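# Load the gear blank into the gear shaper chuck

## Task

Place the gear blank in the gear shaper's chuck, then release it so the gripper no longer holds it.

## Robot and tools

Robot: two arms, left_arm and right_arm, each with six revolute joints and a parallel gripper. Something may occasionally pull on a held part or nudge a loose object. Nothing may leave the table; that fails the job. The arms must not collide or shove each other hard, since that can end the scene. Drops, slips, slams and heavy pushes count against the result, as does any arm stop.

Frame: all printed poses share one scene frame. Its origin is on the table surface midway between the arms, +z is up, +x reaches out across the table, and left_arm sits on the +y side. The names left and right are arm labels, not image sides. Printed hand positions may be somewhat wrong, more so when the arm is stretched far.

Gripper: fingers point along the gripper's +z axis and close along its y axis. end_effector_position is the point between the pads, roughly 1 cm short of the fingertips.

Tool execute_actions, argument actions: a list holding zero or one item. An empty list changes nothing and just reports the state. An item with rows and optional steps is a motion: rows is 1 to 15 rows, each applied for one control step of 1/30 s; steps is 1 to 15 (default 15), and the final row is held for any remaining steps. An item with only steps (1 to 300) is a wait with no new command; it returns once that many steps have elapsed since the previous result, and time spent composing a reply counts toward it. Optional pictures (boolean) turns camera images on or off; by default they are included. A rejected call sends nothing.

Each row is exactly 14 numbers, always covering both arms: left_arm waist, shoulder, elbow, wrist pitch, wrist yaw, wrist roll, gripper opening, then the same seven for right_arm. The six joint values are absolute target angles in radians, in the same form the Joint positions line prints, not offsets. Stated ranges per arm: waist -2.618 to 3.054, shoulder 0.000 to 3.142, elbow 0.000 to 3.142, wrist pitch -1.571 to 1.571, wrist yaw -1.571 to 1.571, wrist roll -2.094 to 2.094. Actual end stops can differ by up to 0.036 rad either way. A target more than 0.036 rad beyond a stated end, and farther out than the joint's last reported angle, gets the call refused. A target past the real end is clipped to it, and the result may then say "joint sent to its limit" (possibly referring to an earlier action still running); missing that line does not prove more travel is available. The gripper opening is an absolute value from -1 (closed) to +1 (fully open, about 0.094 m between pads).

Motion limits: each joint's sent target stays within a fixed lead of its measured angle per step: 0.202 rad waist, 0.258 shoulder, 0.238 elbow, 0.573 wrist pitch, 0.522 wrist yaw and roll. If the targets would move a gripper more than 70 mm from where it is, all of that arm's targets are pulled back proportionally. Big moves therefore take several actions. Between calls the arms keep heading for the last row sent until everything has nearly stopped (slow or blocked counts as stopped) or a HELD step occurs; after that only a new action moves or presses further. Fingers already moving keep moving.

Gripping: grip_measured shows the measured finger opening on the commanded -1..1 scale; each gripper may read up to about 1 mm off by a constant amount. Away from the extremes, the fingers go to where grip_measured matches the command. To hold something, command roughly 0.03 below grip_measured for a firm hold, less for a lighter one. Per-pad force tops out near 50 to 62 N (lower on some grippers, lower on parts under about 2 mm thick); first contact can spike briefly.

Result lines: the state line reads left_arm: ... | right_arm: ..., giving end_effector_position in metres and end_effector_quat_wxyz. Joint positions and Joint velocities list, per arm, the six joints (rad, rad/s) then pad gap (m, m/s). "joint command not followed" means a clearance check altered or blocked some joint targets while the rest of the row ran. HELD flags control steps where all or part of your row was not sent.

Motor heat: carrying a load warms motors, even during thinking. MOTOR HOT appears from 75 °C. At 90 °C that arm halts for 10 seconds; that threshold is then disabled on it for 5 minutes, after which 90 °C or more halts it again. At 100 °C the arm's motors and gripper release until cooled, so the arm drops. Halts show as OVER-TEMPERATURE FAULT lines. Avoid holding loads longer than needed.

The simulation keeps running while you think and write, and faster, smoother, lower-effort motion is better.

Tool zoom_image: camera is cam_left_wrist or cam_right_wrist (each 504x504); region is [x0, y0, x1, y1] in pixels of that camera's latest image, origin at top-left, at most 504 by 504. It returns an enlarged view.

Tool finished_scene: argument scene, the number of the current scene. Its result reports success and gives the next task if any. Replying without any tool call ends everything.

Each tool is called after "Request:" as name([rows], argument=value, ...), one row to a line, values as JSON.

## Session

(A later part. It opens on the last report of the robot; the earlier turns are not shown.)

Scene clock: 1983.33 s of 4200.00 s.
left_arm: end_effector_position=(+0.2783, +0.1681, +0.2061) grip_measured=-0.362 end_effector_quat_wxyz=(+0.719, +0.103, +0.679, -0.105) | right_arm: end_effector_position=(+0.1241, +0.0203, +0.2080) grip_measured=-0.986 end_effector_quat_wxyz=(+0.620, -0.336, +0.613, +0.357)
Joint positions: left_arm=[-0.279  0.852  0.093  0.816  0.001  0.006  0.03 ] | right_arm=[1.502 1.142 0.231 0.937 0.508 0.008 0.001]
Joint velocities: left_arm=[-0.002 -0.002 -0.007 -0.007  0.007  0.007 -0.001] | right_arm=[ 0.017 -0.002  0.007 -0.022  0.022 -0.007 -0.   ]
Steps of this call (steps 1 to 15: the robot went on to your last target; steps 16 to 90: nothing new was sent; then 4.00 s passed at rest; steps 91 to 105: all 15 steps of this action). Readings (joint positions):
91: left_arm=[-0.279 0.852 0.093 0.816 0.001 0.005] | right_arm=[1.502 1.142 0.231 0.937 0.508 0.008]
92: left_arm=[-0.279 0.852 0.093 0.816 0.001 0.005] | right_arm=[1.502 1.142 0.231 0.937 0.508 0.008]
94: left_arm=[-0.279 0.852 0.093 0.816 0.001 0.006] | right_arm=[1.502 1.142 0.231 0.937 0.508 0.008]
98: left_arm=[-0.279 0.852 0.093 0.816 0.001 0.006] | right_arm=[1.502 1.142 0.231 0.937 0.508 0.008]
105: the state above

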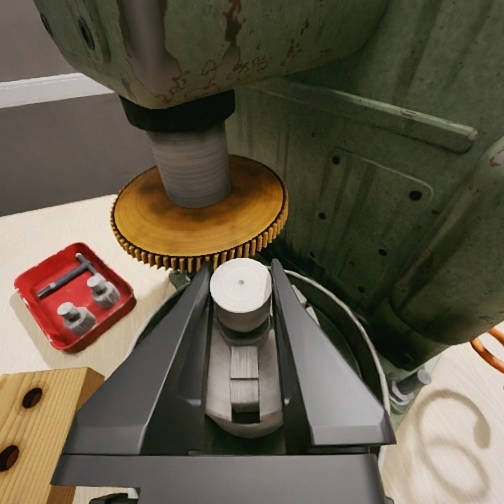

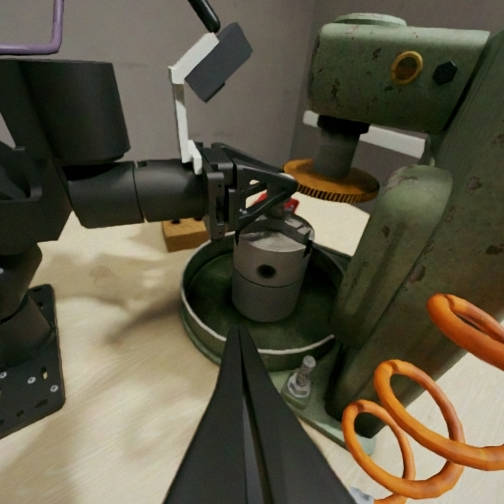

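Request:
execute_actions([
  {"rows":[[-0.285,0.855,0.085,0.78,0.003,0.01,-0.36,1.5,1.14,0.23,0.95,0.5,0,-1]],"steps":15},
], pictures=false)

Request:
execute_actions([
  {"rows":[[-0.285,0.855,0.085,0.79,0.003,0.01,-0.48,1.5,1.14,0.23,0.95,0.5,0,-1]],"steps":10},
], pictures=false)

Request:
execute_actions([
  {"rows":[[-0.285,0.855,0.085,0.81,0.003,0.01,-0.48,1.5,1.14,0.23,0.95,0.5,0,-1],[-0.285,0.855,0.085,0.83,0.003,0.01,-0.48,1.5,1.14,0.23,0.95,0.5,0,-1],[-0.285,0.855,0.085,0.84,0.003,0.01,-0.48,1.5,1.14,0.23,0.95,0.5,0,-1],[-0.285,0.855,0.085,0.85,0.003,0.01,-0.48,1.5,1.14,0.23,0.95,0.5,0,-1],[-0.285,0.855,0.085,0.86,0.003,0.01,-0.48,1.5,1.14,0.23,0.95,0.5,0,-1],[-0.285,0.855,0.085,0.87,0.003,0.01,-0.48,1.5,1.14,0.23,0.95,0.5,0,-1]],"steps":15},
], pictures=false)

Scene clock: 1995.97 s of 4200.00 s.
left_arm: end_effector_position=(+0.2784, +0.1680, +0.2034) grip_measured=-0.362 end_effector_quat_wxyz=(+0.716, +0.103, +0.683, -0.104) | right_arm: end_effector_position=(+0.1241, +0.0203, +0.2080) grip_measured=-0.986 end_effector_quat_wxyz=(+0.620, -0.336, +0.613, +0.357)
Joint positions: left_arm=[-0.279  0.852  0.093  0.805  0.001  0.006  0.03 ] | right_arm=[1.502 1.142 0.231 0.937 0.508 0.008 0.001]
Joint velocities: left_arm=[-0.012 -0.022  0.012 -0.037 -0.007 -0.022 -0.   ] | right_arm=[-0.007 -0.012 -0.007  0.066 -0.051  0.022  0.001]
Steps of this call (steps 1 to 15: the robot went on to your last target; steps 16 to 90: nothing new was sent; then 9.13 s passed at rest; steps 91 to 105: all 15 steps of this action). Readings (joint positions):
91: left_arm=[-0.279 0.852 0.093 0.815 0.001 0.006] | right_arm=[1.502 1.142 0.231 0.937 0.508 0.008]
92: left_arm=[-0.279 0.852 0.093 0.813 0.001 0.006] | right_arm=[1.502 1.142 0.231 0.937 0.508 0.008]
94: left_arm=[-0.279 0.852 0.093 0.810 0.001 0.006] | right_arm=[1.502 1.142 0.231 0.937 0.508 0.008]
98: left_arm=[-0.279 0.852 0.093 0.806 0.001 0.006] | right_arm=[1.502 1.142 0.231 0.937 0.508 0.008]
105: the state above

Scene clock: 1996.30 s of 4200.00 s.
left_arm: end_effector_position=(+0.2784, +0.1680, +0.2034) grip_measured=-0.408 end_effector_quat_wxyz=(+0.716, +0.103, +0.683, -0.104) | right_arm: end_effector_position=(+0.1241, +0.0203, +0.2080) grip_measured=-0.986 end_effector_quat_wxyz=(+0.620, -0.336, +0.613, +0.357)
Joint positions: left_arm=[-0.279  0.852  0.093  0.805  0.001  0.006  0.028] | right_arm=[1.502 1.142 0.231 0.937 0.508 0.008 0.001]
Joint velocities: left_arm=[-0.012 -0.012 -0.002  0.007 -0.037 -0.007  0.001] | right_arm=[-0.012 -0.002 -0.007  0.022  0.066 -0.037  0.   ]
Steps of this call (steps 1 to 10: all 10 steps of this action). Readings (joint positions):
1: left_arm=[-0.279 0.852 0.093 0.805 0.001 0.006] | right_arm=[1.502 1.142 0.231 0.937 0.508 0.008]
2: left_arm=[-0.279 0.852 0.093 0.805 0.001 0.006] | right_arm=[1.502 1.142 0.231 0.937 0.508 0.008]
4: left_arm=[-0.279 0.852 0.093 0.805 0.001 0.006] | right_arm=[1.502 1.142 0.231 0.937 0.508 0.008]
8: left_arm=[-0.279 0.852 0.093 0.805 0.001 0.006] | right_arm=[1.502 1.142 0.231 0.937 0.508 0.008]
10: the state above

Scene clock: 1996.80 s of 4200.00 s.
left_arm: end_effector_position=(+0.2784, +0.1681, +0.2043) grip_measured=-0.408 end_effector_quat_wxyz=(+0.717, +0.103, +0.682, -0.104) | right_arm: end_effector_position=(+0.1241, +0.0203, +0.2080) grip_measured=-0.986 end_effector_quat_wxyz=(+0.620, -0.336, +0.613, +0.357)
Joint positions: left_arm=[-0.279  0.852  0.093  0.808  0.001  0.006  0.028] | right_arm=[1.502 1.142 0.231 0.937 0.508 0.008 0.001]
Joint velocities: left_arm=[-0.017  0.022  0.007 -0.022 -0.066  0.037 -0.001] | right_arm=[ 0.012  0.002  0.012 -0.037  0.007 -0.007 -0.001]
Steps of this call (steps 1 to 15: all 15 steps of this action). Readings (joint positions):
1: left_arm=[-0.279 0.852 0.093 0.805 0.001 0.006] | right_arm=[1.502 1.142 0.231 0.937 0.508 0.008]
2: left_arm=[-0.279 0.852 0.093 0.806 0.001 0.006] | right_arm=[1.502 1.142 0.231 0.937 0.508 0.008]
4: left_arm=[-0.279 0.852 0.093 0.807 0.001 0.006] | right_arm=[1.502 1.142 0.231 0.937 0.508 0.008]
8: left_arm=[-0.279 0.852 0.093 0.808 0.001 0.006] | right_arm=[1.502 1.142 0.231 0.937 0.508 0.008]
15: the state above

Request:
execute_actions([
  {"rows":[[-0.285,0.855,0.085,0.88,0.003,0.01,-0.48,1.5,1.14,0.23,0.95,0.5,0,-1],[-0.285,0.855,0.085,0.89,0.003,0.01,-0.48,1.5,1.14,0.23,0.95,0.5,0,-1],[-0.285,0.855,0.085,0.90,0.003,0.01,-0.48,1.5,1.14,0.23,0.95,0.5,0,-1],[-0.285,0.855,0.085,0.91,0.003,0.01,-0.48,1.5,1.14,0.23,0.95,0.5,0,-1]],"steps":15},
])

Request:
zoom_image(camera="cam_right_wrist", region=[230, 160, 320, 240])

Scene clock: 2004.50 s of 4200.00 s.
left_arm: end_effector_position=(+0.2784, +0.1681, +0.2049) grip_measured=-0.408 end_effector_quat_wxyz=(+0.717, +0.103, +0.681, -0.104) | right_arm: end_effector_position=(+0.1241, +0.0203, +0.2080) grip_measured=-0.986 end_effector_quat_wxyz=(+0.620, -0.336, +0.613, +0.357)
Joint positions: left_arm=[-0.279  0.852  0.093  0.811  0.001  0.006  0.028] | right_arm=[1.502 1.142 0.231 0.937 0.508 0.008 0.001]
Joint velocities: left_arm=[ 0.002 -0.002 -0.002 -0.007  0.007  0.022 -0.   ] | right_arm=[ 0.002 -0.012  0.002  0.081 -0.037  0.037 -0.   ]
Steps of this call (steps 1 to 15: the robot went on to your last target; steps 16 to 90: nothing new was sent; then 4.20 s passed at rest; steps 91 to 105: all 15 steps of this action). Readings (joint positions):
91: left_arm=[-0.279 0.852 0.093 0.809 0.001 0.006] | right_arm=[1.502 1.142 0.231 0.937 0.508 0.008]
92: left_arm=[-0.279 0.852 0.093 0.810 0.001 0.006] | right_arm=[1.502 1.142 0.231 0.937 0.508 0.008]
94: left_arm=[-0.279 0.852 0.093 0.811 0.001 0.006] | right_arm=[1.502 1.142 0.231 0.937 0.508 0.008]
98: left_arm=[-0.279 0.852 0.093 0.811 0.001 0.006] | right_arm=[1.502 1.142 0.231 0.937 0.508 0.008]
105: the state above

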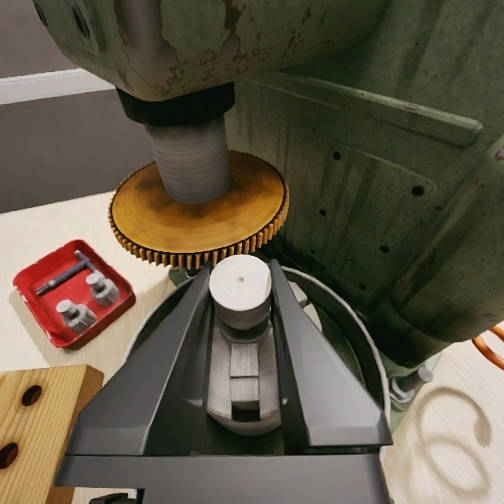

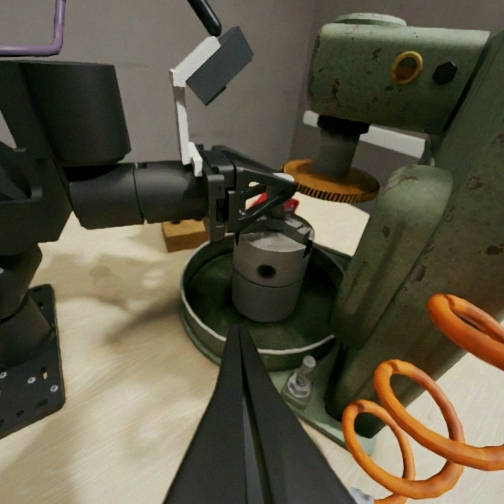

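Region (230, 160, 320, 240) of cam_right_wrist's 504x504 image, scaled by 5.600, with more detail than that image has.

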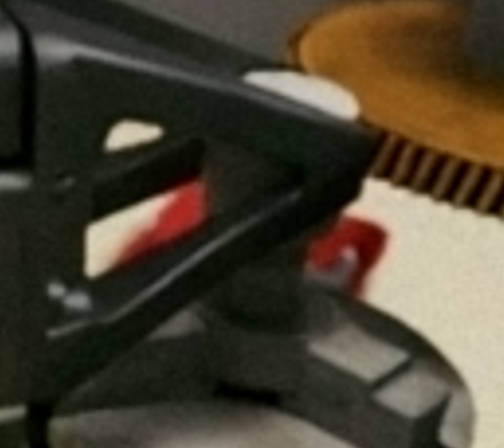

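Request:
execute_actions([
  {"rows":[[-0.285,0.855,0.085,0.8,0.003,0.01,-0.5,1.5,1.14,0.23,0.95,0.5,0,-1],[-0.285,0.855,0.085,0.72,0.003,0.01,-0.5,1.5,1.14,0.23,0.95,0.5,0,-1],[-0.285,0.855,0.085,0.66,0.003,0.01,-0.5,1.5,1.14,0.23,0.95,0.5,0,-1],[-0.285,0.855,0.085,0.62,0.003,0.01,-0.5,1.5,1.14,0.23,0.95,0.5,0,-1],[-0.285,0.855,0.085,0.60,0.003,0.01,-0.5,1.5,1.14,0.23,0.95,0.5,0,-1],[-0.285,0.855,0.085,0.58,0.003,0.01,-0.5,1.5,1.14,0.23,0.95,0.5,0,-1],[-0.285,0.855,0.085,0.56,0.003,0.01,-0.5,1.5,1.14,0.23,0.95,0.5,0,-1],[-0.285,0.855,0.085,0.54,0.003,0.01,-0.5,1.5,1.14,0.23,0.95,0.5,0,-1]],"steps":15},
], pictures=false)

Scene clock: 2013.13 s of 4200.00 s.
left_arm: end_effector_position=(+0.2795, +0.1677, +0.2003) grip_measured=-0.408 end_effector_quat_wxyz=(+0.709, +0.104, +0.690, -0.103) | right_arm: end_effector_position=(+0.1241, +0.0203, +0.2080) grip_measured=-0.986 end_effector_quat_wxyz=(+0.620, -0.336, +0.613, +0.357)
Joint positions: left_arm=[-0.279  0.852  0.1    0.778  0.001  0.006  0.028] | right_arm=[1.502 1.142 0.231 0.937 0.508 0.008 0.001]
Joint velocities: left_arm=[-0.027  0.012  0.007 -0.051  0.066 -0.037 -0.002] | right_arm=[ 0.022 -0.007  0.002 -0.007 -0.051 -0.022 -0.001]
Steps of this call (steps 1 to 15: the robot went on to your last target; steps 16 to 90: nothing new was sent; then 5.13 s passed at rest; steps 91 to 105: all 15 steps of this action). Readings (joint positions):
91: left_arm=[-0.279 0.852 0.093 0.806 0.001 0.006] | right_arm=[1.502 1.142 0.231 0.937 0.508 0.008]
92: left_arm=[-0.279 0.852 0.093 0.802 0.001 0.006] | right_arm=[1.502 1.142 0.231 0.937 0.508 0.008]
94: left_arm=[-0.279 0.852 0.093 0.796 0.001 0.006] | right_arm=[1.502 1.142 0.231 0.937 0.508 0.008]
98: left_arm=[-0.279 0.852 0.094 0.790 0.001 0.006] | right_arm=[1.502 1.142 0.231 0.937 0.508 0.008]
105: the state above

Request:
execute_actions([
  {"rows":[[-0.285,0.865,0.075,0.56,0.003,0.01,-0.5,1.5,1.14,0.23,0.95,0.5,0,-1],[-0.285,0.875,0.068,0.57,0.003,0.01,-0.5,1.5,1.14,0.23,0.95,0.5,0,-1],[-0.285,0.885,0.06,0.58,0.003,0.01,-0.5,1.5,1.14,0.23,0.95,0.5,0,-1]],"steps":15},
])

Request:
zoom_image(camera="cam_right_wrist", region=[230, 160, 320, 240])

Scene clock: 2022.37 s of 4200.00 s.
left_arm: end_effector_position=(+0.2795, +0.1677, +0.2006) grip_measured=-0.408 end_effector_quat_wxyz=(+0.709, +0.104, +0.690, -0.103) | right_arm: end_effector_position=(+0.1241, +0.0203, +0.2080) grip_measured=-0.986 end_effector_quat_wxyz=(+0.620, -0.336, +0.613, +0.357)
Joint positions: left_arm=[-0.279  0.852  0.1    0.779  0.001  0.006  0.028] | right_arm=[1.502 1.142 0.231 0.937 0.508 0.008 0.001]
Joint velocities: left_arm=[-0.007  0.002  0.017 -0.007 -0.095 -0.051 -0.002] | right_arm=[0.002 0.007 0.012 0.007 0.007 0.007 0.001]
Steps of this call (steps 1 to 15: the robot went on to your last target; steps 16 to 90: nothing new was sent; then 5.73 s passed at rest; steps 91 to 105: all 15 steps of this action). Readings (joint positions):
91: left_arm=[-0.279 0.852 0.100 0.778 0.001 0.006] | right_arm=[1.502 1.142 0.231 0.937 0.508 0.008]
92: left_arm=[-0.279 0.852 0.100 0.779 0.001 0.006] | right_arm=[1.502 1.142 0.231 0.937 0.508 0.008]
94: left_arm=[-0.279 0.852 0.100 0.779 0.001 0.006] | right_arm=[1.502 1.142 0.231 0.937 0.508 0.008]
98: left_arm=[-0.279 0.852 0.100 0.779 0.001 0.006] | right_arm=[1.502 1.142 0.231 0.937 0.508 0.008]
105: the state above

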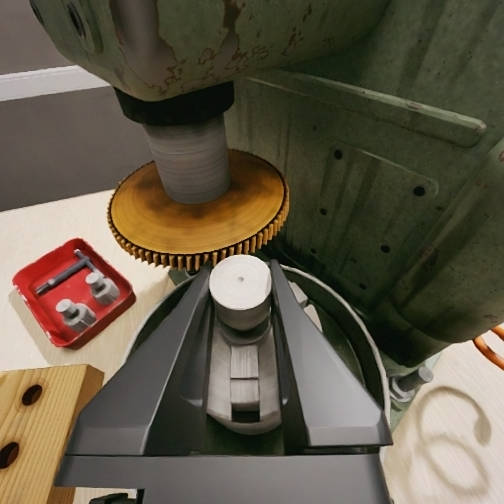

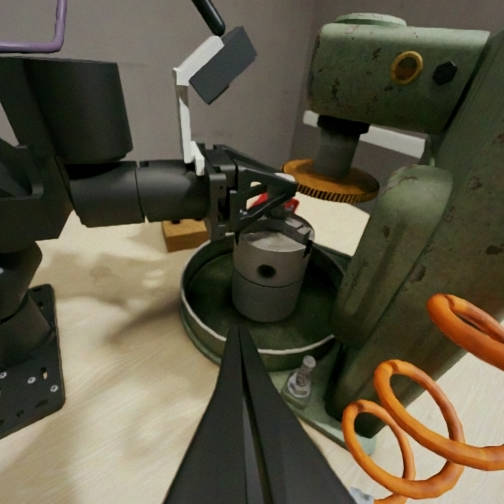

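Region (230, 160, 320, 240) of cam_right_wrist's 504x504 image, scaled by 5.600, with more detail than that image has.

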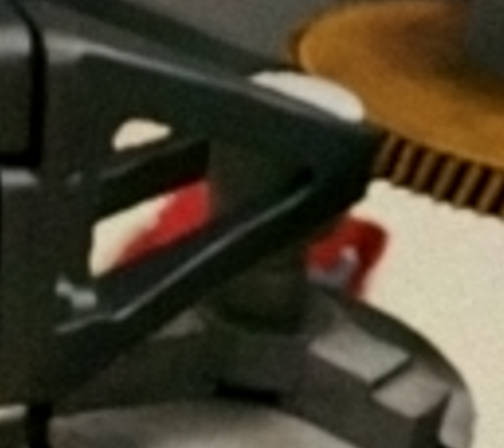

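Request:
execute_actions([
  {"rows":[[-0.285,0.86,0.09,0.70,0.003,0.01,-0.5,1.5,1.14,0.23,0.95,0.5,0,-1],[-0.285,0.855,0.09,0.78,0.003,0.01,-0.5,1.5,1.14,0.23,0.95,0.5,0,-1],[-0.285,0.855,0.09,0.78,0.003,0.01,-0.45,1.5,1.14,0.23,0.95,0.5,0,-1],[-0.285,0.855,0.09,0.78,0.003,0.01,-0.40,1.5,1.14,0.23,0.95,0.5,0,-1],[-0.285,0.855,0.09,0.78,0.003,0.01,-0.36,1.5,1.14,0.23,0.95,0.5,0,-1],[-0.285,0.855,0.09,0.78,0.003,0.01,-0.3,1.5,1.14,0.23,0.95,0.5,0,-1],[-0.285,0.855,0.09,0.78,0.003,0.01,-0.2,1.5,1.14,0.23,0.95,0.5,0,-1]],"steps":15},
], pictures=false)

Request:
execute_actions([
  {"rows":[[-0.285,0.75,0.09,0.67,0.003,0.01,-0.2,1.5,1.14,0.23,0.95,0.5,0,-1],[-0.285,0.65,0.09,0.56,0.003,0.01,-0.2,1.5,1.14,0.23,0.95,0.5,0,-1],[-0.285,0.55,0.09,0.45,0.003,0.01,-0.2,1.5,1.14,0.23,0.95,0.5,0,-1],[-0.285,0.45,0.09,0.36,0.003,0.01,-0.2,1.5,1.14,0.23,0.95,0.5,0,-1],[-0.285,0.35,0.09,0.26,0.003,0.01,-0.2,1.5,1.14,0.23,0.95,0.5,0,-1]],"steps":15},
], pictures=false)

Request:
execute_actions([
  {"steps":30},
])

Request:
zoom_image(camera="cam_right_wrist", region=[220, 140, 340, 250])

Scene clock: 2037.17 s of 4200.00 s.
left_arm: end_effector_position=(+0.2794, +0.1678, +0.2032) grip_measured=-0.202 end_effector_quat_wxyz=(+0.713, +0.104, +0.686, -0.103) | right_arm: end_effector_position=(+0.1241, +0.0203, +0.2080) grip_measured=-0.986 end_effector_quat_wxyz=(+0.620, -0.336, +0.613, +0.357)
Joint positions: left_arm=[-0.279  0.852  0.1    0.79   0.001  0.006  0.037] | right_arm=[1.502 1.142 0.231 0.937 0.508 0.008 0.001]
Joint velocities: left_arm=[ 0.002  0.007 -0.007 -0.051  0.022 -0.051 -0.001] | right_arm=[-0.002  0.002  0.012  0.037  0.037  0.037 -0.   ]
Steps of this call (steps 1 to 15: the robot went on to your last target; steps 16 to 90: nothing new was sent; then 11.30 s passed at rest; steps 91 to 105: all 15 steps of this action). Readings (joint positions):
91: left_arm=[-0.279 0.852 0.100 0.785 0.001 0.006] | right_arm=[1.502 1.142 0.231 0.937 0.508 0.008]
92: left_arm=[-0.279 0.852 0.100 0.789 0.001 0.006] | right_arm=[1.502 1.142 0.231 0.937 0.508 0.008]
94: left_arm=[-0.279 0.852 0.100 0.790 0.001 0.006] | right_arm=[1.502 1.142 0.231 0.937 0.508 0.008]
98: left_arm=[-0.279 0.852 0.100 0.790 0.001 0.006] | right_arm=[1.502 1.142 0.231 0.937 0.508 0.008]
105: the state above

Scene clock: 2037.67 s of 4200.00 s.
left_arm: end_effector_position=(+0.2404, +0.1795, +0.2193) grip_measured=-0.202 end_effector_quat_wxyz=(+0.718, +0.103, +0.681, -0.104) | right_arm: end_effector_position=(+0.1241, +0.0203, +0.2080) grip_measured=-0.986 end_effector_quat_wxyz=(+0.620, -0.336, +0.613, +0.357)
Joint positions: left_arm=[-0.279  0.364  0.1    0.316  0.001  0.006  0.037] | right_arm=[1.502 1.142 0.231 0.937 0.508 0.008 0.001]
Joint velocities: left_arm=[-0.012  0.007 -0.002 -0.256  0.007 -0.066 -0.001] | right_arm=[-0.007 -0.002 -0.012 -0.095  0.022 -0.022 -0.001]
Steps of this call (steps 1 to 15: all 15 steps of this action). Readings (joint positions):
1: left_arm=[-0.279 0.838 0.100 0.772 0.001 0.006] | right_arm=[1.502 1.142 0.231 0.937 0.508 0.008]
2: left_arm=[-0.279 0.795 0.100 0.727 0.001 0.006] | right_arm=[1.502 1.142 0.231 0.937 0.508 0.008]
4: left_arm=[-0.279 0.638 0.100 0.606 0.001 0.006] | right_arm=[1.502 1.142 0.231 0.937 0.508 0.008]
8: left_arm=[-0.279 0.377 0.100 0.447 0.001 0.006] | right_arm=[1.502 1.142 0.231 0.937 0.508 0.008]
15: the state above

Scene clock: 2038.67 s of 4200.00 s.
left_arm: end_effector_position=(+0.2407, +0.1795, +0.2115) grip_measured=-0.202 end_effector_quat_wxyz=(+0.707, +0.105, +0.692, -0.102) | right_arm: end_effector_position=(+0.1241, +0.0203, +0.2080) grip_measured=-0.986 end_effector_quat_wxyz=(+0.620, -0.336, +0.613, +0.357)
Joint positions: left_arm=[-0.279  0.364  0.1    0.285  0.001  0.006  0.037] | right_arm=[1.502 1.142 0.231 0.937 0.508 0.008 0.001]
Joint velocities: left_arm=[-0.017 -0.007 -0.002  0.037 -0.125 -0.007 -0.001] | right_arm=[ 0.012  0.002  0.002  0.007  0.007 -0.051 -0.   ]
Steps of this call (steps 1 to 30: the robot went on to your last target). Readings (joint positions):
1: left_arm=[-0.279 0.364 0.100 0.309 0.001 0.006] | right_arm=[1.502 1.142 0.231 0.937 0.508 0.008]
2: left_arm=[-0.279 0.364 0.100 0.303 0.001 0.006] | right_arm=[1.502 1.142 0.231 0.937 0.508 0.008]
4: left_arm=[-0.279 0.364 0.100 0.295 0.001 0.006] | right_arm=[1.502 1.142 0.231 0.937 0.508 0.008]
8: left_arm=[-0.279 0.364 0.100 0.288 0.001 0.006] | right_arm=[1.502 1.142 0.231 0.937 0.508 0.008]
30: the state above
All arms were judged still, so your last target was given up. Only a new action makes them travel on or press farther. Fingers that are still opening or closing keep moving.

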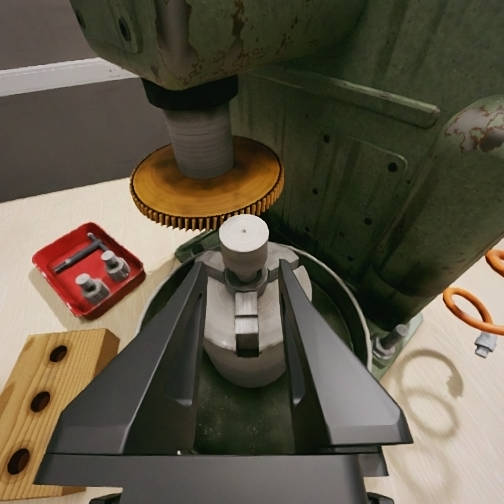

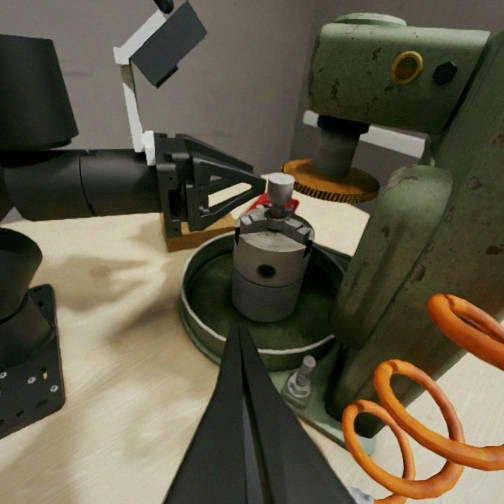

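Region (220, 140, 340, 250) of cam_right_wrist's 504x504 image, scaled by 4.200, with more detail than that image has; it fills the top 462 rows of this view, and the rest is white.

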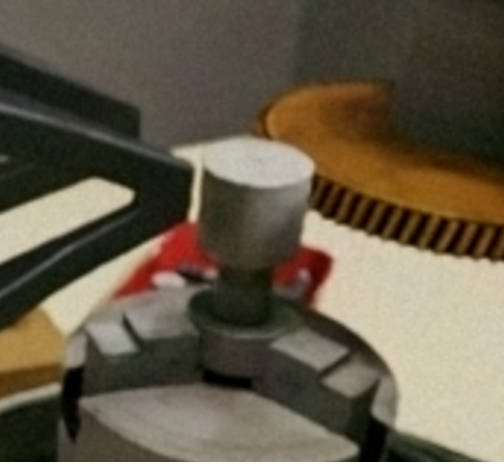

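Request:
execute_actions([
  {"rows":[[-0.285,0.2,0.4,0.0,0.003,0.3,-1,1.5,1.14,0.23,0.95,0.5,0,-1]],"steps":15},
], pictures=false)

Request:
execute_actions([
  {"rows":[[-0.285,0.5,1.0,-1.3,0.003,1.57,-1,1.5,1.14,0.23,0.95,0.5,0,-1]],"steps":15},
], pictures=false)

Request:
execute_actions([
  {"steps":40},
], pictures=false)

Request:
execute_actions([
  {"rows":[[-0.285,1.1,1.4,-1.4,0.003,1.57,-1,1.5,1.14,0.23,0.95,0.5,0,-1]],"steps":15},
], pictures=false)

Request:
execute_actions([
  {"steps":40},
])

Scene clock: 2062.43 s of 4200.00 s.
left_arm: end_effector_position=(+0.2001, +0.1917, +0.3398) grip_measured=-0.988 end_effector_quat_wxyz=(+0.787, +0.176, +0.591, -0.004) | right_arm: end_effector_position=(+0.1241, +0.0203, +0.2080) grip_measured=-0.986 end_effector_quat_wxyz=(+0.620, -0.336, +0.613, +0.357)
Joint positions: left_arm=[-0.279  0.21   0.407  0.043  0.001  0.283  0.001] | right_arm=[1.502 1.142 0.231 0.937 0.508 0.008 0.001]
Joint velocities: left_arm=[-0.007 -0.012 -0.012 -0.168 -0.022  0.081 -0.   ] | right_arm=[ 0.007  0.002 -0.012 -0.051  0.095  0.081  0.   ]
Steps of this call (steps 1 to 90: nothing new was sent; then 20.27 s passed at rest; steps 91 to 105: all 15 steps of this action). Readings (joint positions):
91: left_arm=[-0.279 0.345 0.126 0.224 0.001 0.046] | right_arm=[1.502 1.142 0.231 0.937 0.508 0.008]
92: left_arm=[-0.279 0.316 0.163 0.161 0.001 0.086] | right_arm=[1.502 1.142 0.231 0.937 0.508 0.008]
94: left_arm=[-0.279 0.271 0.260 0.103 0.001 0.148] | right_arm=[1.502 1.142 0.231 0.937 0.508 0.008]
98: left_arm=[-0.279 0.215 0.399 0.094 0.001 0.235] | right_arm=[1.502 1.142 0.231 0.937 0.508 0.008]
105: the state above

Scene clock: 2062.93 s of 4200.00 s.
left_arm: end_effector_position=(+0.1403, +0.2099, +0.2591) grip_measured=-0.988 end_effector_quat_wxyz=(+0.359, +0.695, +0.576, +0.238) | right_arm: end_effector_position=(+0.1241, +0.0203, +0.2080) grip_measured=-0.986 end_effector_quat_wxyz=(+0.620, -0.336, +0.613, +0.357)
Joint positions: left_arm=[-0.279  0.504  0.999 -1.175  0.     1.464  0.001] | right_arm=[1.502 1.142 0.231 0.937 0.508 0.008 0.001]
Joint velocities: left_arm=[-0.007 -0.002  0.022 -0.813 -0.051  0.652  0.001] | right_arm=[-0.007  0.002  0.002  0.022  0.022 -0.007 -0.   ]
Steps of this call (steps 1 to 15: all 15 steps of this action). Readings (joint positions):
1: left_arm=[-0.279 0.246 0.451 -0.047 0.000 0.368] | right_arm=[1.502 1.142 0.231 0.937 0.508 0.008]
2: left_arm=[-0.279 0.328 0.530 -0.162 0.000 0.470] | right_arm=[1.502 1.142 0.231 0.937 0.508 0.008]
4: left_arm=[-0.279 0.469 0.690 -0.379 0.000 0.672] | right_arm=[1.502 1.142 0.231 0.937 0.508 0.008]
8: left_arm=[-0.279 0.516 0.946 -0.790 0.000 1.070] | right_arm=[1.502 1.142 0.231 0.937 0.508 0.008]
15: the state above

Scene clock: 2064.27 s of 4200.00 s.
left_arm: end_effector_position=(+0.1244, +0.2147, +0.2405) grip_measured=-0.988 end_effector_quat_wxyz=(+0.310, +0.740, +0.551, +0.229) | right_arm: end_effector_position=(+0.1241, +0.0203, +0.2080) grip_measured=-0.986 end_effector_quat_wxyz=(+0.620, -0.336, +0.613, +0.357)
Joint positions: left_arm=[-0.279  0.504  0.999 -1.275  0.     1.568  0.001] | right_arm=[1.502 1.142 0.231 0.937 0.508 0.008 0.001]
Joint velocities: left_arm=[-0.007  0.007 -0.012 -0.081  0.022 -0.007 -0.   ] | right_arm=[ 0.007 -0.007  0.007 -0.007 -0.022 -0.007 -0.001]
Steps of this call (steps 1 to 30: the robot went on to your last target; steps 31 to 40: nothing new was sent). Readings (joint positions):
1: left_arm=[-0.279 0.504 0.999 -1.198 0.000 1.485] | right_arm=[1.502 1.142 0.231 0.937 0.508 0.008]
2: left_arm=[-0.279 0.504 0.999 -1.216 0.000 1.502] | right_arm=[1.502 1.142 0.231 0.937 0.508 0.008]
4: left_arm=[-0.279 0.504 0.999 -1.241 0.000 1.526] | right_arm=[1.502 1.142 0.231 0.937 0.508 0.008]
8: left_arm=[-0.279 0.504 0.999 -1.263 0.000 1.551] | right_arm=[1.502 1.142 0.231 0.937 0.508 0.008]
40: the state above
All arms were judged still, so your last target was given up. Only a new action makes them travel on or press farther. Fingers that are still opening or closing keep moving.

Scene clock: 2064.77 s of 4200.00 s.
left_arm: end_effector_position=(+0.2081, +0.1894, +0.2607) grip_measured=-0.988 end_effector_quat_wxyz=(+0.192, +0.779, +0.579, +0.142) | right_arm: end_effector_position=(+0.1241, +0.0203, +0.2080) grip_measured=-0.986 end_effector_quat_wxyz=(+0.620, -0.336, +0.613, +0.357)
Joint positions: left_arm=[-0.279  1.121  1.396 -1.363  0.     1.57   0.001] | right_arm=[1.502 1.142 0.231 0.937 0.508 0.008 0.001]
Joint velocities: left_arm=[ 0.007 -0.061  0.012 -0.198 -0.022  0.022  0.001] | right_arm=[-0.012 -0.007 -0.007 -0.066 -0.066 -0.037 -0.001]
Steps of this call (steps 1 to 15: all 15 steps of this action). Readings (joint positions):
1: left_arm=[-0.279 0.543 1.038 -1.320 0.000 1.569] | right_arm=[1.502 1.142 0.231 0.937 0.508 0.008]
2: left_arm=[-0.279 0.618 1.115 -1.371 0.000 1.570] | right_arm=[1.502 1.142 0.231 0.937 0.508 0.008]
4: left_arm=[-0.279 0.792 1.281 -1.388 0.000 1.570] | right_arm=[1.502 1.142 0.231 0.937 0.508 0.008]
8: left_arm=[-0.279 1.066 1.403 -1.334 0.000 1.570] | right_arm=[1.502 1.142 0.231 0.937 0.508 0.008]
15: the state above

Scene clock: 2066.10 s of 4200.00 s.
left_arm: end_effector_position=(+0.2049, +0.1903, +0.2594) grip_measured=-0.988 end_effector_quat_wxyz=(+0.187, +0.781, +0.580, +0.139) | right_arm: end_effector_position=(+0.1241, +0.0203, +0.2080) grip_measured=-0.986 end_effector_quat_wxyz=(+0.620, -0.336, +0.613, +0.357)
Joint positions: left_arm=[-0.279  1.119  1.396 -1.377  0.     1.57   0.001] | right_arm=[1.502 1.142 0.231 0.937 0.508 0.008 0.001]
Joint velocities: left_arm=[-0.012  0.012  0.007 -0.022 -0.007  0.007 -0.001] | right_arm=[-0.022 -0.002 -0.007  0.007  0.066 -0.007 -0.001]
Steps of this call (steps 1 to 30: the robot went on to your last target; steps 31 to 40: nothing new was sent). Readings (joint positions):
1: left_arm=[-0.279 1.119 1.396 -1.367 0.000 1.570] | right_arm=[1.502 1.142 0.231 0.937 0.508 0.008]
2: left_arm=[-0.279 1.119 1.396 -1.369 0.000 1.570] | right_arm=[1.502 1.142 0.231 0.937 0.508 0.008]
4: left_arm=[-0.279 1.119 1.396 -1.373 0.000 1.570] | right_arm=[1.502 1.142 0.231 0.937 0.508 0.008]
8: left_arm=[-0.279 1.119 1.396 -1.376 0.000 1.570] | right_arm=[1.502 1.142 0.231 0.937 0.508 0.008]
40: the state above
All arms were judged still, so your last target was given up. Only a new action makes them travel on or press farther. Fingers that are still opening or closing keep moving.

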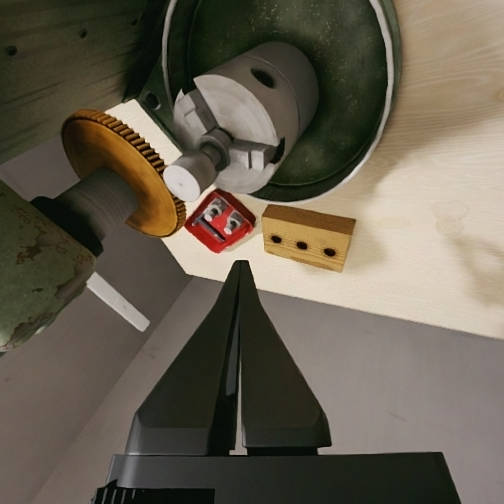

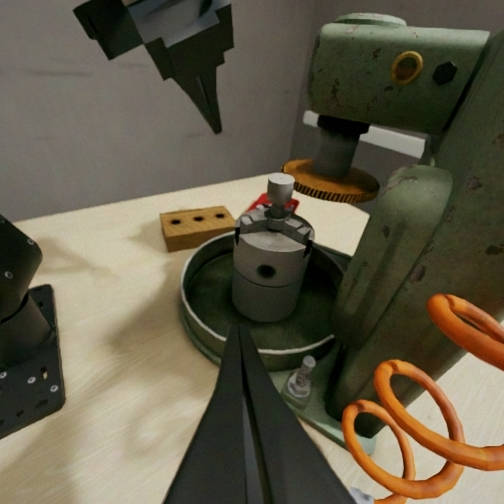

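Advance smoothly.

Request:
execute_actions([
  {"rows":[[-0.285,1.14,1.42,-1.385,0.003,1.57,-1,1.5,1.14,0.23,0.95,0.5,0,-1],[-0.285,1.17,1.435,-1.375,0.003,1.57,-1,1.5,1.14,0.23,0.95,0.5,0,-1],[-0.285,1.20,1.45,-1.36,0.003,1.57,-1,1.5,1.14,0.23,0.95,0.5,0,-1],[-0.285,1.23,1.465,-1.345,0.003,1.57,-1,1.5,1.14,0.23,0.95,0.5,0,-1],[-0.285,1.26,1.48,-1.33,0.003,1.57,-1,1.5,1.14,0.23,0.95,0.5,0,-1],[-0.285,1.29,1.495,-1.315,0.003,1.57,-1,1.5,1.14,0.23,0.95,0.5,0,-1],[-0.285,1.32,1.51,-1.30,0.003,1.57,-1,1.5,1.14,0.23,0.95,0.5,0,-1],[-0.285,1.345,1.525,-1.285,0.003,1.57,-1,1.5,1.14,0.23,0.95,0.5,0,-1]],"steps":15},
], pictures=false)

Request:
execute_actions([
  {"steps":30},
])

Scene clock: 2076.17 s of 4200.00 s.
left_arm: end_effector_position=(+0.2652, +0.1721, +0.2444) grip_measured=-0.988 end_effector_quat_wxyz=(+0.171, +0.784, +0.583, +0.127) | right_arm: end_effector_position=(+0.1241, +0.0203, +0.2080) grip_measured=-0.986 end_effector_quat_wxyz=(+0.620, -0.336, +0.613, +0.357)
Joint positions: left_arm=[-0.279  1.352  1.494 -1.285  0.     1.57   0.001] | right_arm=[1.502 1.142 0.231 0.937 0.508 0.008 0.001]
Joint velocities: left_arm=[-0.012 -0.012  0.061 -0.007  0.066  0.022  0.001] | right_arm=[-0.012  0.017 -0.002 -0.051 -0.037 -0.007 -0.001]
Steps of this call (steps 1 to 90: nothing new was sent; then 6.57 s passed at rest; steps 91 to 105: all 15 steps of this action). Readings (joint positions):
91: left_arm=[-0.279 1.119 1.396 -1.377 0.000 1.570] | right_arm=[1.502 1.142 0.231 0.937 0.508 0.008]
92: left_arm=[-0.279 1.124 1.399 -1.379 0.000 1.570] | right_arm=[1.502 1.142 0.231 0.937 0.508 0.008]
94: left_arm=[-0.279 1.154 1.420 -1.378 0.000 1.570] | right_arm=[1.502 1.142 0.231 0.937 0.508 0.008]
98: left_arm=[-0.279 1.276 1.480 -1.338 0.000 1.570] | right_arm=[1.502 1.142 0.231 0.937 0.508 0.008]
105: the state above

Scene clock: 2077.17 s of 4200.00 s.
left_arm: end_effector_position=(+0.2661, +0.1718, +0.2455) grip_measured=-0.988 end_effector_quat_wxyz=(+0.173, +0.784, +0.582, +0.128) | right_arm: end_effector_position=(+0.1241, +0.0203, +0.2080) grip_measured=-0.986 end_effector_quat_wxyz=(+0.620, -0.336, +0.613, +0.357)
Joint positions: left_arm=[-0.279  1.352  1.496 -1.282  0.     1.57   0.001] | right_arm=[1.502 1.142 0.231 0.937 0.508 0.008 0.001]
Joint velocities: left_arm=[ 0.012 -0.017  0.007  0.022 -0.007 -0.007 -0.001] | right_arm=[ 0.002  0.002  0.007  0.066 -0.037  0.051  0.   ]
Steps of this call (steps 1 to 15: the robot went on to your last target; steps 16 to 30: nothing new was sent). Readings (joint positions):
1: left_arm=[-0.279 1.352 1.495 -1.283 0.000 1.570] | right_arm=[1.502 1.142 0.231 0.937 0.508 0.008]
2: left_arm=[-0.279 1.352 1.496 -1.283 0.000 1.570] | right_arm=[1.502 1.142 0.231 0.937 0.508 0.008]
4: left_arm=[-0.279 1.352 1.496 -1.282 0.000 1.570] | right_arm=[1.502 1.142 0.231 0.937 0.508 0.008]
8: left_arm=[-0.279 1.352 1.496 -1.282 0.000 1.570] | right_arm=[1.502 1.142 0.231 0.937 0.508 0.008]
30: the state above
All arms were judged still, so your last target was given up. Only a new action makes them travel on or press farther. Fingers that are still opening or closing keep moving.

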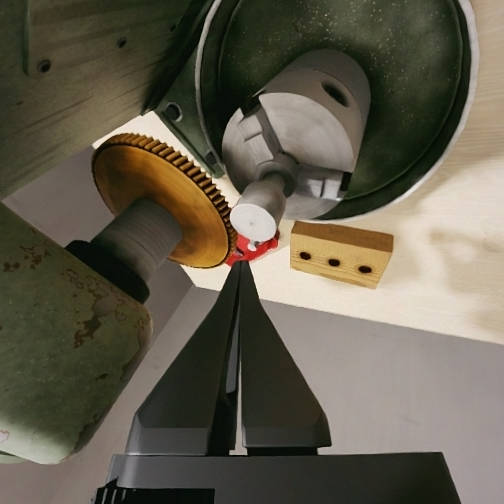

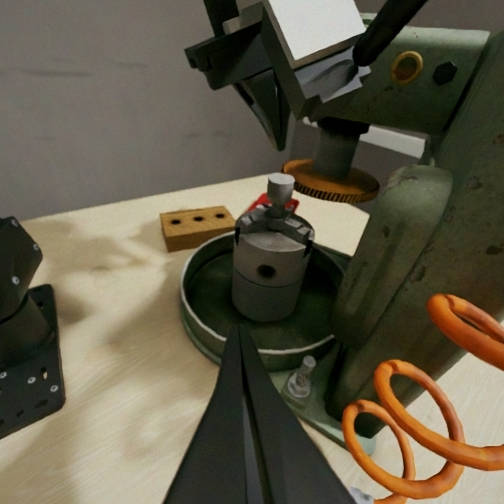

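Request:
execute_actions([
  {"rows":[[-0.285,1.355,1.49,-1.285,0.003,1.57,-1,1.5,1.14,0.23,0.95,0.5,0,-1],[-0.285,1.36,1.48,-1.285,0.003,1.57,-1,1.5,1.14,0.23,0.95,0.5,0,-1],[-0.285,1.365,1.47,-1.285,0.003,1.57,-1,1.5,1.14,0.23,0.95,0.5,0,-1],[-0.285,1.372,1.462,-1.285,0.003,1.57,-1,1.5,1.14,0.23,0.95,0.5,0,-1]],"steps":15},
])

Request:
zoom_image(camera="cam_right_wrist", region=[220, 120, 340, 240])

Scene clock: 2085.37 s of 4200.00 s.
left_arm: end_effector_position=(+0.2661, +0.1718, +0.2455) grip_measured=-0.988 end_effector_quat_wxyz=(+0.173, +0.784, +0.582, +0.128) | right_arm: end_effector_position=(+0.1241, +0.0203, +0.2080) grip_measured=-0.986 end_effector_quat_wxyz=(+0.620, -0.336, +0.613, +0.357)
Joint positions: left_arm=[-0.279  1.352  1.496 -1.282  0.     1.57   0.001] | right_arm=[1.502 1.142 0.231 0.937 0.508 0.008 0.001]
Joint velocities: left_arm=[ 0.012 -0.007 -0.002  0.022 -0.007 -0.051 -0.   ] | right_arm=[-0.007  0.022  0.002 -0.081 -0.022 -0.051 -0.001]
Steps of this call (steps 1 to 90: nothing new was sent; then 4.70 s passed at rest; steps 91 to 105: all 15 steps of this action). Readings (joint positions):
91: left_arm=[-0.279 1.352 1.496 -1.282 0.000 1.570] | right_arm=[1.502 1.142 0.231 0.937 0.508 0.008]
92: left_arm=[-0.279 1.352 1.496 -1.282 0.000 1.570] | right_arm=[1.502 1.142 0.231 0.937 0.508 0.008]
94: left_arm=[-0.279 1.352 1.496 -1.282 0.000 1.570] | right_arm=[1.502 1.142 0.231 0.937 0.508 0.008]
98: left_arm=[-0.279 1.352 1.496 -1.282 0.000 1.570] | right_arm=[1.502 1.142 0.231 0.937 0.508 0.008]
105: the state above

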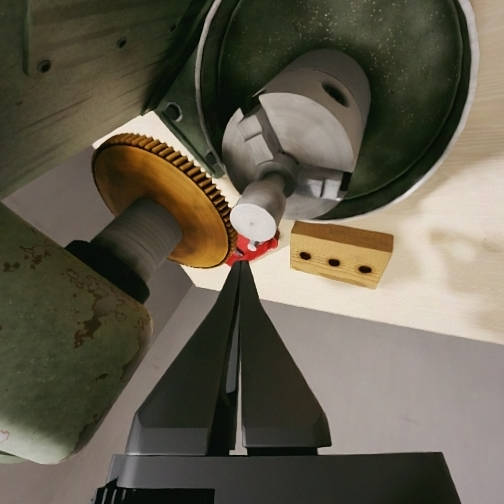

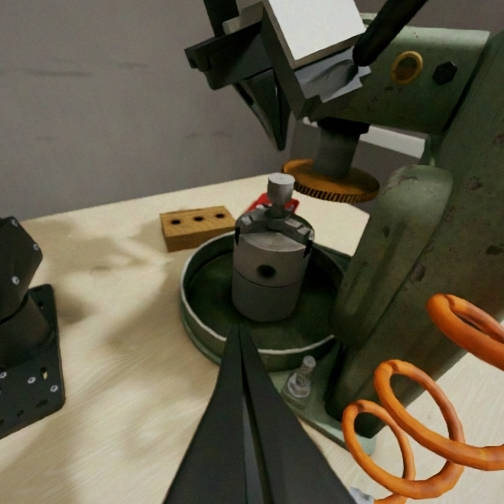

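Region (220, 120, 340, 240) of cam_right_wrist's 504x504 image, scaled by 4.200, with more detail than that image has.

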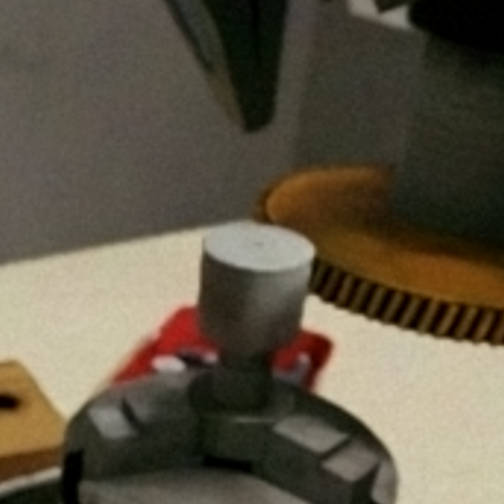

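Request:
execute_actions([
  {"rows":[[-0.285,1.377,1.455,-1.285,0.003,1.57,-1,1.5,1.14,0.23,0.95,0.5,0,-1],[-0.285,1.382,1.448,-1.285,0.003,1.57,-1,1.5,1.14,0.23,0.95,0.5,0,-1],[-0.285,1.387,1.44,-1.285,0.003,1.57,-1,1.5,1.14,0.23,0.95,0.5,0,-1]],"steps":15},
], pictures=false)

Scene clock: 2090.83 s of 4200.00 s.
left_arm: end_effector_position=(+0.2645, +0.1723, +0.2259) grip_measured=-0.988 end_effector_quat_wxyz=(+0.149, +0.789, +0.586, +0.110) | right_arm: end_effector_position=(+0.1241, +0.0203, +0.2080) grip_measured=-0.986 end_effector_quat_wxyz=(+0.620, -0.336, +0.613, +0.357)
Joint positions: left_arm=[-0.279  1.377  1.458 -1.279  0.     1.57   0.001] | right_arm=[1.502 1.142 0.231 0.937 0.508 0.008 0.001]
Joint velocities: left_arm=[-0.022 -0.012 -0.007 -0.037  0.081 -0.007 -0.001] | right_arm=[-0.022  0.017 -0.012 -0.007  0.037 -0.081  0.001]
Steps of this call (steps 1 to 15: the robot went on to your last target; steps 16 to 90: nothing new was sent; then 1.97 s passed at rest; steps 91 to 105: all 15 steps of this action). Readings (joint positions):
91: left_arm=[-0.279 1.352 1.494 -1.281 0.000 1.570] | right_arm=[1.502 1.142 0.231 0.937 0.508 0.008]
92: left_arm=[-0.279 1.352 1.489 -1.279 0.000 1.570] | right_arm=[1.502 1.142 0.231 0.937 0.508 0.008]
94: left_arm=[-0.279 1.357 1.475 -1.279 0.000 1.570] | right_arm=[1.502 1.142 0.231 0.937 0.508 0.008]
98: left_arm=[-0.279 1.375 1.459 -1.279 0.000 1.570] | right_arm=[1.502 1.142 0.231 0.937 0.508 0.008]
105: the state above

Request:
execute_actions([
  {"rows":[[-0.285,1.387,1.44,-1.262,0.003,1.57,-1,1.5,1.14,0.23,0.95,0.5,0,-1]],"steps":15},
])

Request:
zoom_image(camera="cam_right_wrist", region=[220, 120, 340, 240])

Scene clock: 2094.27 s of 4200.00 s.
left_arm: end_effector_position=(+0.2684, +0.1711, +0.2275) grip_measured=-0.988 end_effector_quat_wxyz=(+0.156, +0.787, +0.585, +0.115) | right_arm: end_effector_position=(+0.1241, +0.0203, +0.2080) grip_measured=-0.986 end_effector_quat_wxyz=(+0.620, -0.336, +0.613, +0.357)
Joint positions: left_arm=[-0.279  1.377  1.458 -1.261  0.     1.57   0.001] | right_arm=[1.502 1.142 0.231 0.937 0.508 0.008 0.001]
Joint velocities: left_arm=[-0.002 -0.022 -0.002  0.007  0.022 -0.051 -0.001] | right_arm=[-0.012  0.002 -0.012 -0.007  0.022  0.007  0.001]
Steps of this call (steps 1 to 15: the robot went on to your last target; steps 16 to 88: nothing new was sent; steps 89 to 103: all 15 steps of this action). Readings (joint positions):
89: left_arm=[-0.279 1.377 1.458 -1.278 0.000 1.570] | right_arm=[1.502 1.142 0.231 0.937 0.508 0.008]
90: left_arm=[-0.279 1.377 1.458 -1.274 0.000 1.570] | right_arm=[1.502 1.142 0.231 0.937 0.508 0.008]
92: left_arm=[-0.279 1.377 1.458 -1.269 0.000 1.570] | right_arm=[1.502 1.142 0.231 0.937 0.508 0.008]
96: left_arm=[-0.279 1.377 1.458 -1.264 0.000 1.570] | right_arm=[1.502 1.142 0.231 0.937 0.508 0.008]
103: the state above

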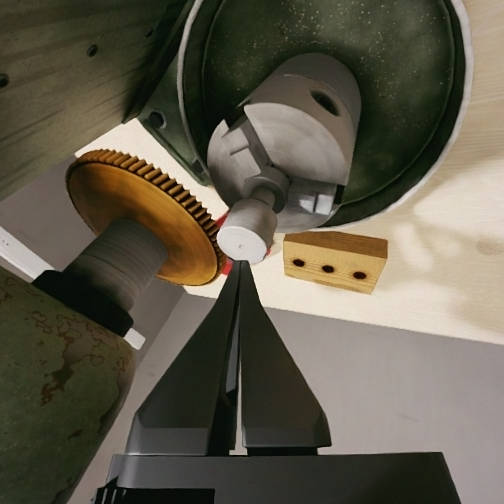

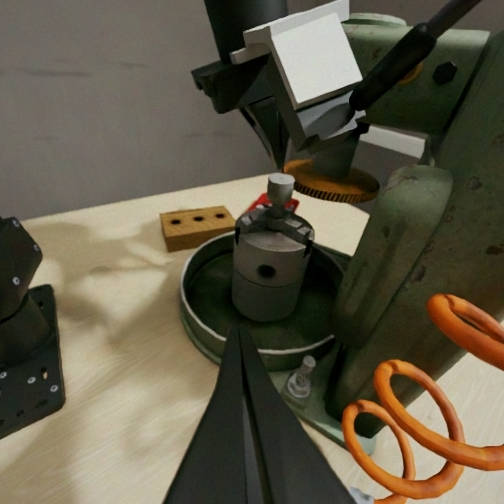

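Region (220, 120, 340, 240) of cam_right_wrist's 504x504 image, scaled by 4.200, with more detail than that image has.

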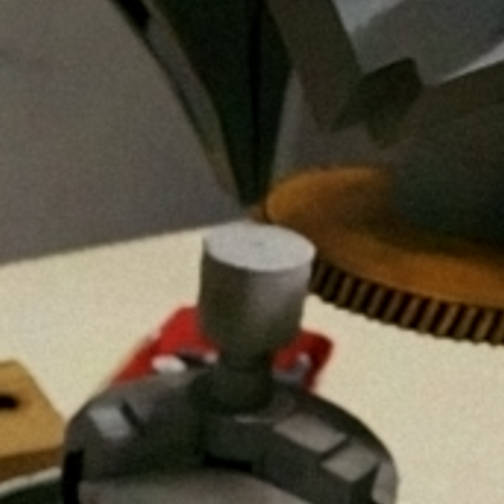

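Request:
execute_actions([
  {"rows":[[-0.285,1.395,1.44,-1.262,0.003,1.57,-1,1.5,1.14,0.23,0.95,0.5,0,-1],[-0.285,1.402,1.44,-1.262,0.003,1.57,-1,1.5,1.14,0.23,0.95,0.5,0,-1],[-0.285,1.409,1.44,-1.262,0.003,1.57,-1,1.5,1.14,0.23,0.95,0.5,0,-1],[-0.285,1.416,1.44,-1.262,0.003,1.57,-1,1.5,1.14,0.23,0.95,0.5,0,-1]],"steps":15},
], pictures=false)

Request:
execute_actions([
  {"rows":[[-0.285,1.42,1.435,-1.27,0.003,1.57,-1,1.5,1.14,0.23,0.95,0.5,0,-1],[-0.285,1.425,1.43,-1.28,0.003,1.57,-1,1.5,1.14,0.23,0.95,0.5,0,-1],[-0.285,1.43,1.425,-1.29,0.003,1.57,-1,1.5,1.14,0.23,0.95,0.5,0,-1],[-0.285,1.435,1.42,-1.29,0.003,1.57,-1,1.5,1.14,0.23,0.95,0.5,0,-1]],"steps":15},
])

Request:
zoom_image(camera="cam_right_wrist", region=[220, 120, 340, 240])

Scene clock: 2103.43 s of 4200.00 s.
left_arm: end_effector_position=(+0.2714, +0.1702, +0.2199) grip_measured=-0.988 end_effector_quat_wxyz=(+0.146, +0.789, +0.587, +0.108) | right_arm: end_effector_position=(+0.1241, +0.0203, +0.2080) grip_measured=-0.986 end_effector_quat_wxyz=(+0.620, -0.336, +0.613, +0.357)
Joint positions: left_arm=[-0.279  1.404  1.458 -1.26   0.     1.57   0.001] | right_arm=[1.502 1.142 0.231 0.937 0.508 0.008 0.001]
Joint velocities: left_arm=[-0.007 -0.022  0.002  0.051  0.022 -0.11  -0.   ] | right_arm=[-0.012 -0.002 -0.002  0.007 -0.037 -0.007  0.   ]
Steps of this call (steps 1 to 15: the robot went on to your last target; steps 16 to 90: nothing new was sent; then 5.67 s passed at rest; steps 91 to 105: all 15 steps of this action). Readings (joint positions):
91: left_arm=[-0.279 1.377 1.458 -1.261 0.000 1.570] | right_arm=[1.502 1.142 0.231 0.937 0.508 0.008]
92: left_arm=[-0.279 1.377 1.458 -1.261 0.000 1.570] | right_arm=[1.502 1.142 0.231 0.937 0.508 0.008]
94: left_arm=[-0.279 1.382 1.458 -1.260 0.000 1.570] | right_arm=[1.502 1.142 0.231 0.937 0.508 0.008]
98: left_arm=[-0.279 1.401 1.458 -1.260 0.000 1.570] | right_arm=[1.502 1.142 0.231 0.937 0.508 0.008]
105: the state above

Scene clock: 2103.93 s of 4200.00 s.
left_arm: end_effector_position=(+0.2704, +0.1706, +0.2154) grip_measured=-0.988 end_effector_quat_wxyz=(+0.139, +0.791, +0.587, +0.103) | right_arm: end_effector_position=(+0.1241, +0.0203, +0.2080) grip_measured=-0.986 end_effector_quat_wxyz=(+0.620, -0.336, +0.613, +0.357)
Joint positions: left_arm=[-0.279  1.412  1.453 -1.264 -0.     1.57   0.001] | right_arm=[1.502 1.142 0.231 0.937 0.508 0.008 0.001]
Joint velocities: left_arm=[-0.002  0.007  0.022 -0.022 -0.095 -0.037 -0.001] | right_arm=[-0.017  0.017 -0.002 -0.037 -0.037 -0.007  0.   ]
Steps of this call (steps 1 to 15: all 15 steps of this action). Readings (joint positions):
1: left_arm=[-0.279 1.404 1.458 -1.260 0.000 1.570] | right_arm=[1.502 1.142 0.231 0.937 0.508 0.008]
2: left_arm=[-0.279 1.404 1.458 -1.260 0.000 1.570] | right_arm=[1.502 1.142 0.231 0.937 0.508 0.008]
4: left_arm=[-0.279 1.407 1.458 -1.262 0.000 1.570] | right_arm=[1.502 1.142 0.231 0.937 0.508 0.008]
8: left_arm=[-0.279 1.412 1.453 -1.264 -0.000 1.570] | right_arm=[1.502 1.142 0.231 0.937 0.508 0.008]
15: the state above

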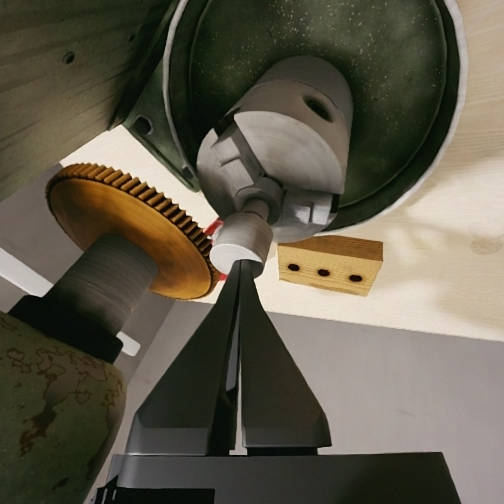

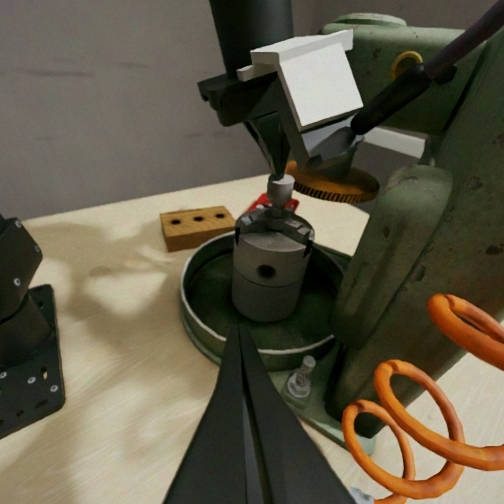

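Region (220, 120, 340, 240) of cam_right_wrist's 504x504 image, scaled by 4.200, with more detail than that image has.

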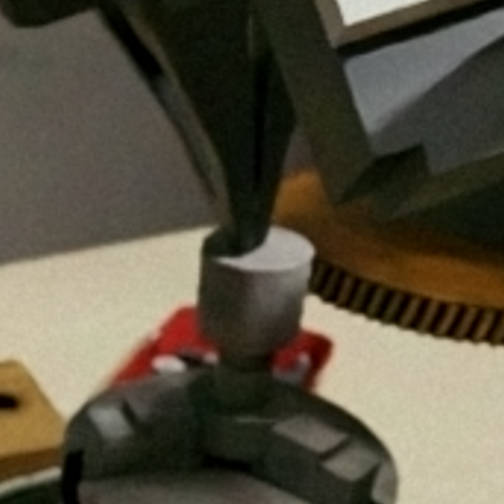

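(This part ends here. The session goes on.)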